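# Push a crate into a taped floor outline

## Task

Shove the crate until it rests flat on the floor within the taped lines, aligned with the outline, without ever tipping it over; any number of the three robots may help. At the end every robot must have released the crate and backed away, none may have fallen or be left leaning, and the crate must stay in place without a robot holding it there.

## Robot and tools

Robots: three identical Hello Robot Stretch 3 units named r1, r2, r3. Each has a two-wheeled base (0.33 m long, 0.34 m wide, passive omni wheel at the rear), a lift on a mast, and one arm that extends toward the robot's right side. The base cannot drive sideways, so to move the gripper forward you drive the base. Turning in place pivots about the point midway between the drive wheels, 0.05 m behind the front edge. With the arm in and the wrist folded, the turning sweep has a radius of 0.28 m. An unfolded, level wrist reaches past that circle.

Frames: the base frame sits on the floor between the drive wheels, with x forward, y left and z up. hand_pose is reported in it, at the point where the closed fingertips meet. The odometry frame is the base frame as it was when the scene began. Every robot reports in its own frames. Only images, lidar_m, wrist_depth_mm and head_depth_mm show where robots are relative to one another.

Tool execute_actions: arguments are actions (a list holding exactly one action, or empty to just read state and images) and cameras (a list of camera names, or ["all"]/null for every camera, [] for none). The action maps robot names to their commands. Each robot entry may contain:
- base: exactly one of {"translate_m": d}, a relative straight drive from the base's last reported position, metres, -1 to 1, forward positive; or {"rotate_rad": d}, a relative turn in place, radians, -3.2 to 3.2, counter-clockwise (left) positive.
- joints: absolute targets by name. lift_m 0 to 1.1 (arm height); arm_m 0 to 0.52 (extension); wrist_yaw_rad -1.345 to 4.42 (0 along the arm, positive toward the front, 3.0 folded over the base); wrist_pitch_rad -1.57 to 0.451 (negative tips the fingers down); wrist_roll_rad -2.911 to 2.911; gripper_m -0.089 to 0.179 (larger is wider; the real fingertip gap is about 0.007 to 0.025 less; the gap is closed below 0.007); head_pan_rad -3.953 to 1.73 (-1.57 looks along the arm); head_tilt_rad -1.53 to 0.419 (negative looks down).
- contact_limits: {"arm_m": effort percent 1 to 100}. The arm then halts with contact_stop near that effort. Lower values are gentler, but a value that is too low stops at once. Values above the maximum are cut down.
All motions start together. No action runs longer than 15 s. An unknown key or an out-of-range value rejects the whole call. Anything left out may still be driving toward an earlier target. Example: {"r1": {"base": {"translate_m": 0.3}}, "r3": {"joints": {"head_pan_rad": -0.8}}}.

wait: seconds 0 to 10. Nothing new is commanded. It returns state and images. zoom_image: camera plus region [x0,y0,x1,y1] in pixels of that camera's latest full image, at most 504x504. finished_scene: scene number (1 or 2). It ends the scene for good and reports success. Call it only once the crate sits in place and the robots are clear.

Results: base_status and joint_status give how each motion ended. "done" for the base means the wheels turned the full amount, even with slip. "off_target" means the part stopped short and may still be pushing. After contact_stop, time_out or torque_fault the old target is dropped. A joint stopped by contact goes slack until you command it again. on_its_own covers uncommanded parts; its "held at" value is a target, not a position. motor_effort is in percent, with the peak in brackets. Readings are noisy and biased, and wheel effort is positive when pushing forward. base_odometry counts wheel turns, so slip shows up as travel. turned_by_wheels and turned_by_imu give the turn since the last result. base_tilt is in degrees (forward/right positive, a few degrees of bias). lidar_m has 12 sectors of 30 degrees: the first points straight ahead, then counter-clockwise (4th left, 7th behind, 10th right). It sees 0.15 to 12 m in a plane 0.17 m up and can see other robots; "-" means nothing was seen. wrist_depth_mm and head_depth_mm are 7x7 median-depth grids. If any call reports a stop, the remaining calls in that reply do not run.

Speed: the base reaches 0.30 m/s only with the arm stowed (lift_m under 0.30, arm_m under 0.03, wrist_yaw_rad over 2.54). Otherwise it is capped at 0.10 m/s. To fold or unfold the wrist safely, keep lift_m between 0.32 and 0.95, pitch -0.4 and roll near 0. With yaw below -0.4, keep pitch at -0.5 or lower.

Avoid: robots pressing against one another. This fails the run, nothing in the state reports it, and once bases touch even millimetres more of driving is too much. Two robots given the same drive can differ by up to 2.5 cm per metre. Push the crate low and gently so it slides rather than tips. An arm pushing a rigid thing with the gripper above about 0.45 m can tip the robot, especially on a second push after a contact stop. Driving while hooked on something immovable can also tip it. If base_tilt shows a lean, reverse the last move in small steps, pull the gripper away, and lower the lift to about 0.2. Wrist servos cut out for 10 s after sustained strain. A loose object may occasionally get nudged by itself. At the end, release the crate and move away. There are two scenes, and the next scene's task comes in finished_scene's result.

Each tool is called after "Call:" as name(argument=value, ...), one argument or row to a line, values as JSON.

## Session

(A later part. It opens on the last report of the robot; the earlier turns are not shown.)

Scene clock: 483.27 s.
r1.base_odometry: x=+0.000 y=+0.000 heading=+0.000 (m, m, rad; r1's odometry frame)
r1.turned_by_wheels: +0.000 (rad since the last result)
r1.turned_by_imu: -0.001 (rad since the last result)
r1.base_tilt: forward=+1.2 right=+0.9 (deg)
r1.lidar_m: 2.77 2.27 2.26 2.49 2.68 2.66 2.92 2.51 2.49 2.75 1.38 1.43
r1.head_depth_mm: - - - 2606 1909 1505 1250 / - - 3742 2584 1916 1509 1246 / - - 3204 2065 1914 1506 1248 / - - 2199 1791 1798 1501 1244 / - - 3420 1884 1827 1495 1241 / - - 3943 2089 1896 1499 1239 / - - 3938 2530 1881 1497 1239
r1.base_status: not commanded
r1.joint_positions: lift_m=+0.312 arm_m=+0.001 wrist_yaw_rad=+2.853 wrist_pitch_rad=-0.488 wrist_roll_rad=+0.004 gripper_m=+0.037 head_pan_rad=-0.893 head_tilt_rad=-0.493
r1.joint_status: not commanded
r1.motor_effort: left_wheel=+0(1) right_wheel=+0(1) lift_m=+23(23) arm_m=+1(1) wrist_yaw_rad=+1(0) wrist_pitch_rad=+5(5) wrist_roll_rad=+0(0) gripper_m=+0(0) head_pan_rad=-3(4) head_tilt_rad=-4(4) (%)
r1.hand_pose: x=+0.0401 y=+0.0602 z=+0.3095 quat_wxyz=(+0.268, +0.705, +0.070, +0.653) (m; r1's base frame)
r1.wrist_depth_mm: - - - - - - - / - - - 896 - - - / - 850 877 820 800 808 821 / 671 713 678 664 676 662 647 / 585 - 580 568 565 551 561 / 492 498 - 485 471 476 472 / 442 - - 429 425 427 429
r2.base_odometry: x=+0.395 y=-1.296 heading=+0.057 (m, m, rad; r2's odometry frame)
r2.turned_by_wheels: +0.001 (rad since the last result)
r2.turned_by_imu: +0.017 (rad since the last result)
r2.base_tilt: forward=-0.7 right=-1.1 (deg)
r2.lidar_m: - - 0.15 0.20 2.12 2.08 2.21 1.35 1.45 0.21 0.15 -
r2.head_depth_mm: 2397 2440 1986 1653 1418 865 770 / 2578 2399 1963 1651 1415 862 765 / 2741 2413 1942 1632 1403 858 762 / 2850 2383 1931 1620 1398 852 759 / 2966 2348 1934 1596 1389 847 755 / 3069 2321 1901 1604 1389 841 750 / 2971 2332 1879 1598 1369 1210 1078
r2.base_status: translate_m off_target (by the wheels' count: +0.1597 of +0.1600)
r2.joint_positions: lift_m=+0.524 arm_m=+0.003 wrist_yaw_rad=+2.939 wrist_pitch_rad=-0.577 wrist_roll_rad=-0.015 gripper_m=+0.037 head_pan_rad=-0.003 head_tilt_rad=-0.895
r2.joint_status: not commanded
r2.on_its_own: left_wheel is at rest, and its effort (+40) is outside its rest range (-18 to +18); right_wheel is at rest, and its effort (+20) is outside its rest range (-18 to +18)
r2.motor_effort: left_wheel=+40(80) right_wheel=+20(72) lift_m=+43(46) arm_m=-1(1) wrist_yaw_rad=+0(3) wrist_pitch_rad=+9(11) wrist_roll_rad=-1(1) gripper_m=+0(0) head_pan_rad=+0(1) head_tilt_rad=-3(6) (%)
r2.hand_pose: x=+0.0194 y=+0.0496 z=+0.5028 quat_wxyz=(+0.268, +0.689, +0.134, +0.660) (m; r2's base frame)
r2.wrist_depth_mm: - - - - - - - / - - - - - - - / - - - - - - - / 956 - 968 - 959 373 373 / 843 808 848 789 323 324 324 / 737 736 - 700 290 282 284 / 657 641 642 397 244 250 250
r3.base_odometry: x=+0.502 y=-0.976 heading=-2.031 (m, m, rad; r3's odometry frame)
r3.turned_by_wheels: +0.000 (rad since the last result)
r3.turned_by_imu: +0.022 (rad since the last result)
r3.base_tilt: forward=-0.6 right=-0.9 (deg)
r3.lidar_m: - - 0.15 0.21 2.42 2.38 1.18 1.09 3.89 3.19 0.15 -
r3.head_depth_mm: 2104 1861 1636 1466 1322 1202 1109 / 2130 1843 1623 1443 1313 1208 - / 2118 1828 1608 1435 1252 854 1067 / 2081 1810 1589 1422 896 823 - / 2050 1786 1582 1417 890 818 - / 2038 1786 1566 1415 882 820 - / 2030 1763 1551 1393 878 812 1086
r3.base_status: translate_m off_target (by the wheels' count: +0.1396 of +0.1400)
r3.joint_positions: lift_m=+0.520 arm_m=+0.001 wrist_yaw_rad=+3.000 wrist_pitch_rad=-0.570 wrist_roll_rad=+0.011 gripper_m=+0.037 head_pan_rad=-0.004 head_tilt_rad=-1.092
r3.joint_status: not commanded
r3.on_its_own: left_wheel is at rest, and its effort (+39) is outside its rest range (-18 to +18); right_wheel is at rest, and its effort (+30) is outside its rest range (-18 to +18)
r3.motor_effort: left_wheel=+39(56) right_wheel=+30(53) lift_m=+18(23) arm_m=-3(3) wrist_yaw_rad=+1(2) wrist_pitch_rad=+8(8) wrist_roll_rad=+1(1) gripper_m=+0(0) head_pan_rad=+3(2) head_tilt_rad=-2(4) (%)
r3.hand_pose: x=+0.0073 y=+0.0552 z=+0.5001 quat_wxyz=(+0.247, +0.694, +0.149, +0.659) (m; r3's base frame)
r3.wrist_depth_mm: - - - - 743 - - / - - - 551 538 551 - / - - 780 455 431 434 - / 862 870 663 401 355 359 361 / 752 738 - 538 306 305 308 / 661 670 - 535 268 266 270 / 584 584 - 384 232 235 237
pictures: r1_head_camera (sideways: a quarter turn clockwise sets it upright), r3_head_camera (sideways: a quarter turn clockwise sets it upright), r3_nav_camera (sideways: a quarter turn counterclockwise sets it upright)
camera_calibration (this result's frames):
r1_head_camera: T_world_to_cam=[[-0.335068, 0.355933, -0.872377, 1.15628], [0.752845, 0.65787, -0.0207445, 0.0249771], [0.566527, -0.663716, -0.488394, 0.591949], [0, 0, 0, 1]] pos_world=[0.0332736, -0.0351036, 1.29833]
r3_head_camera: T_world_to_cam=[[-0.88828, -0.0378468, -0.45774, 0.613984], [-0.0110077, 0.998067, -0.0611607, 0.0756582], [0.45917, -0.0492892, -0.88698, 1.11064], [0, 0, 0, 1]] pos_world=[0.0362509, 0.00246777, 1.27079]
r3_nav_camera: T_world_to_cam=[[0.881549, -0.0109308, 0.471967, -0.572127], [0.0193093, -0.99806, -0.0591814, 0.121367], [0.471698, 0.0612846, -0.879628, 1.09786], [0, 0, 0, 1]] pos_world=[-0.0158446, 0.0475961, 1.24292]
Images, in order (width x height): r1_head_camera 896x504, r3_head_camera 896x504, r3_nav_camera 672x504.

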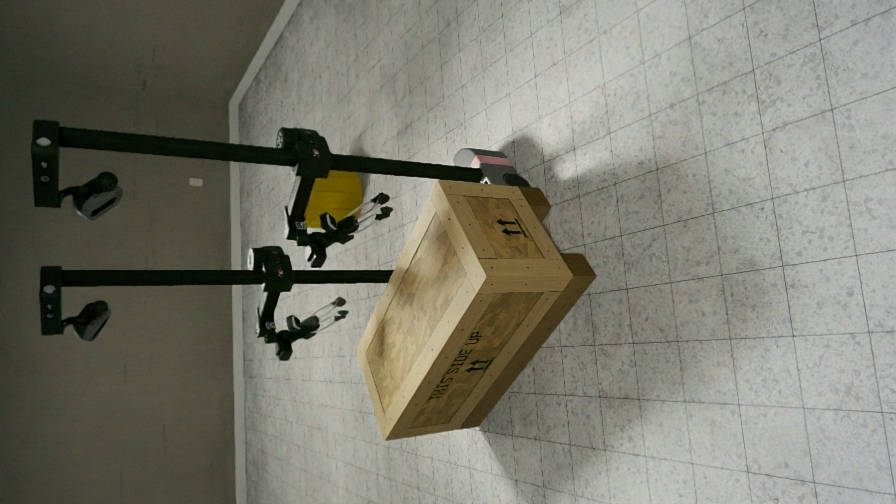

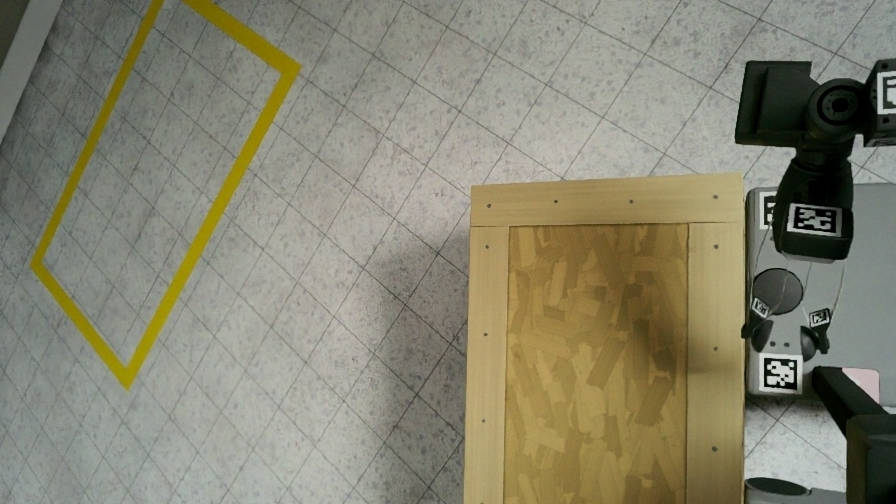

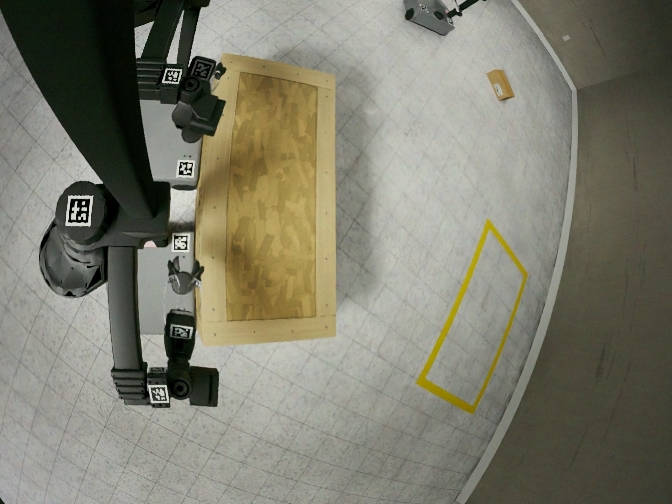

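Call:
execute_actions(
  actions=[
    {"r2":{"base":{"translate_m":0.3}},"r3":{"base":{"translate_m":0.3}}},
  ],
  cameras=["r3_head_camera","r3_nav_camera","r1_head_camera"],
)

Scene clock: 493.33 s.
r1.base_odometry: x=+0.000 y=+0.000 heading=+0.000 (m, m, rad; r1's odometry frame)
r1.turned_by_wheels: +0.000 (rad since the last result)
r1.turned_by_imu: -0.001 (rad since the last result)
r1.base_tilt: forward=+1.3 right=+0.8 (deg)
r1.lidar_m: 2.77 2.27 2.26 2.49 2.67 2.66 2.94 2.51 2.50 2.75 1.37 1.43
r1.head_depth_mm: - - - 2609 1890 1515 1247 / - - 3976 2605 1894 1502 1248 / - - 3231 2157 1898 1508 1245 / - - 2244 1783 1779 1488 1244 / - - 3428 1857 1819 1498 1243 / - - 3870 2022 1903 1501 1241 / - - 3904 2424 1880 1495 1235
r1.base_status: not commanded
r1.joint_positions: lift_m=+0.312 arm_m=+0.001 wrist_yaw_rad=+2.853 wrist_pitch_rad=-0.488 wrist_roll_rad=+0.004 gripper_m=+0.037 head_pan_rad=-0.893 head_tilt_rad=-0.493
r1.joint_status: not commanded
r1.motor_effort: left_wheel=+0(0) right_wheel=+0(0) lift_m=+22(22) arm_m=+1(1) wrist_yaw_rad=+0(1) wrist_pitch_rad=+5(5) wrist_roll_rad=+0(0) gripper_m=-1(0) head_pan_rad=-3(3) head_tilt_rad=-4(3) (%)
r1.hand_pose: x=+0.0401 y=+0.0602 z=+0.3095 quat_wxyz=(+0.268, +0.705, +0.070, +0.653) (m; r1's base frame)
r1.wrist_depth_mm: - - - - - - - / - - - 882 - - - / - 831 816 828 808 824 818 / 670 693 679 678 663 671 655 / 576 - 578 566 570 554 552 / 491 498 - 492 478 479 476 / 437 - - 436 424 424 417
r2.base_odometry: x=+0.694 y=-1.279 heading=+0.058 (m, m, rad; r2's odometry frame)
r2.turned_by_wheels: +0.001 (rad since the last result)
r2.turned_by_imu: +0.050 (rad since the last result)
r2.base_tilt: forward=-0.7 right=-1.2 (deg)
r2.lidar_m: - - 0.15 2.65 2.11 2.09 2.27 1.36 4.30 0.21 0.15 -
r2.head_depth_mm: 2434 2451 1975 1657 1424 864 770 / 2601 2428 1964 1652 1423 858 766 / 2766 2377 1939 1628 1411 856 763 / 2872 2385 1919 1627 1392 848 760 / 3029 2373 1915 1613 1393 849 754 / 3052 2354 1905 1596 1385 856 751 / 2987 2277 1885 1587 1366 1210 1080
r2.base_status: translate_m off_target (by the wheels' count: +0.2997 of +0.3000)
r2.joint_positions: lift_m=+0.524 arm_m=+0.003 wrist_yaw_rad=+2.939 wrist_pitch_rad=-0.577 wrist_roll_rad=-0.015 gripper_m=+0.037 head_pan_rad=-0.002 head_tilt_rad=-0.895
r2.joint_status: not commanded
r2.on_its_own: left_wheel is at rest, and its effort (+45) is outside its rest range (-18 to +18)
r2.motor_effort: left_wheel=+45(83) right_wheel=+15(70) lift_m=+43(45) arm_m=+0(1) wrist_yaw_rad=+0(2) wrist_pitch_rad=+9(11) wrist_roll_rad=+0(0) gripper_m=+0(0) head_pan_rad=+1(1) head_tilt_rad=-4(4) (%)
r2.hand_pose: x=+0.0194 y=+0.0496 z=+0.5028 quat_wxyz=(+0.268, +0.689, +0.134, +0.660) (m; r2's base frame)
r2.wrist_depth_mm: - - - - - - - / - - - - - - - / - - - - - - - / 969 - 965 987 995 374 376 / 843 824 860 795 322 324 322 / 731 738 - 698 291 283 284 / 657 651 652 393 243 251 251
r3.base_odometry: x=+0.369 y=-1.244 heading=-2.031 (m, m, rad; r3's odometry frame)
r3.turned_by_wheels: +0.000 (rad since the last result)
r3.turned_by_imu: +0.050 (rad since the last result)
r3.base_tilt: forward=-0.7 right=-0.8 (deg)
r3.lidar_m: - - 0.15 0.21 2.43 2.40 1.15 1.14 3.93 3.00 0.15 -
r3.head_depth_mm: 2110 1855 1626 1460 1330 1205 1105 / 2138 1847 1621 1449 1298 1210 - / 2137 1821 1611 1438 922 843 1071 / 2078 1808 1600 1432 898 824 - / 2072 1777 1581 1419 889 815 - / 2044 1764 1571 1423 884 817 - / 2023 1749 1558 1398 880 813 1079
r3.base_status: translate_m off_target (by the wheels' count: +0.2996 of +0.3000)
r3.joint_positions: lift_m=+0.520 arm_m=+0.000 wrist_yaw_rad=+3.000 wrist_pitch_rad=-0.570 wrist_roll_rad=+0.011 gripper_m=+0.037 head_pan_rad=-0.004 head_tilt_rad=-1.092
r3.joint_status: not commanded
r3.on_its_own: left_wheel is at rest, and its effort (+36) is outside its rest range (-18 to +18); right_wheel is at rest, and its effort (+32) is outside its rest range (-18 to +18)
r3.motor_effort: left_wheel=+36(55) right_wheel=+32(56) lift_m=+18(19) arm_m=-2(3) wrist_yaw_rad=+0(3) wrist_pitch_rad=+8(9) wrist_roll_rad=+1(1) gripper_m=+0(0) head_pan_rad=+0(0) head_tilt_rad=-2(3) (%)
r3.hand_pose: x=+0.0073 y=+0.0553 z=+0.5001 quat_wxyz=(+0.247, +0.694, +0.149, +0.659) (m; r3's base frame)
r3.wrist_depth_mm: - - - - - - - / - - - 557 543 553 - / - - 777 456 426 432 - / 885 864 663 406 354 356 361 / 744 735 - 543 305 306 307 / 651 651 - 541 267 267 266 / 576 591 - 387 231 236 236
pictures: r1_head_camera (sideways: a quarter turn clockwise sets it upright), r3_head_camera (sideways: a quarter turn clockwise sets it upright), r3_nav_camera (sideways: a quarter turn counterclockwise sets it upright)
camera_calibration (this result's frames):
r1_head_camera: T_world_to_cam=[[-0.335068, 0.355933, -0.872376, 1.15628], [0.752846, 0.65787, -0.0207445, 0.024977], [0.566527, -0.663716, -0.488394, 0.59195], [0, 0, 0, 1]] pos_world=[0.0332736, -0.0351036, 1.29833]
r3_head_camera: T_world_to_cam=[[-0.888262, -0.0380881, -0.457755, 0.614003], [-0.0112777, 0.998064, -0.061161, 0.0756602], [0.459198, -0.0491645, -0.886972, 1.11063], [0, 0, 0, 1]] pos_world=[0.0362508, 0.00247596, 1.27079]
r3_nav_camera: T_world_to_cam=[[0.881543, -0.0106914, 0.471982, -0.572147], [0.0195813, -0.998055, -0.059181, 0.121365], [0.471697, 0.0614127, -0.87962, 1.09785], [0, 0, 0, 1]] pos_world=[-0.0158565, 0.0475901, 1.24292]
Images, in order (width x height): r1_head_camera 896x504, r3_head_camera 896x504, r3_nav_camera 672x504.

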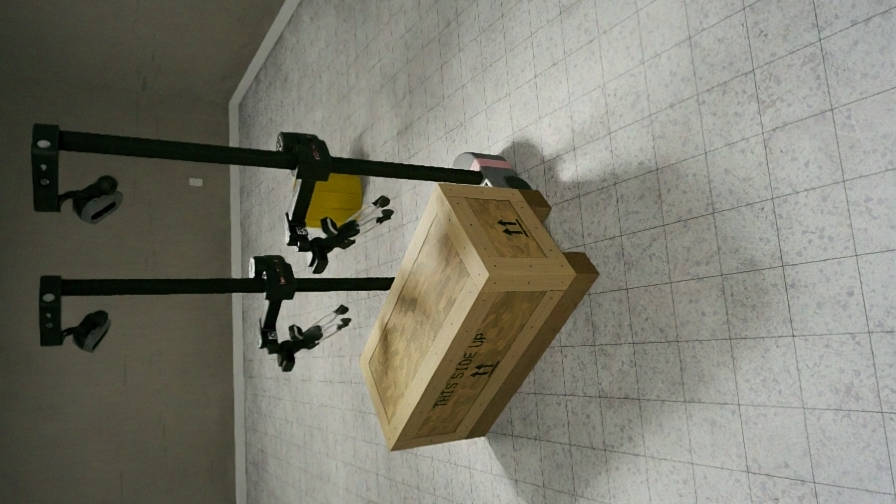

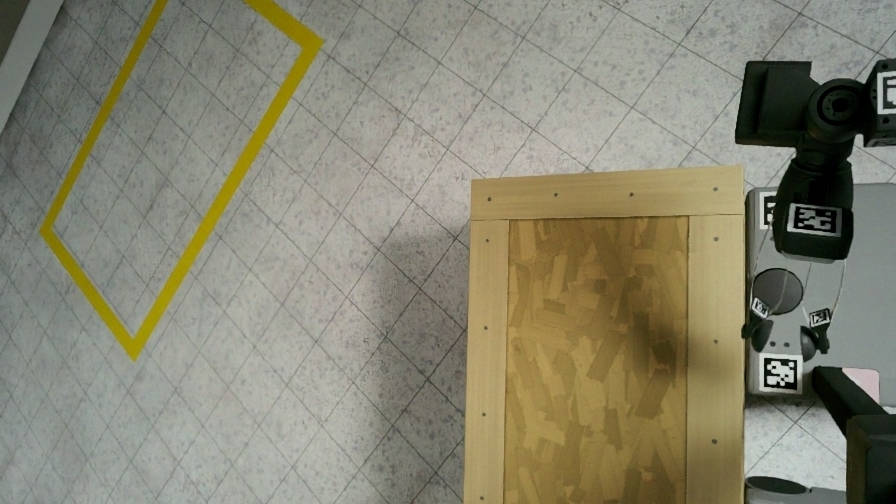

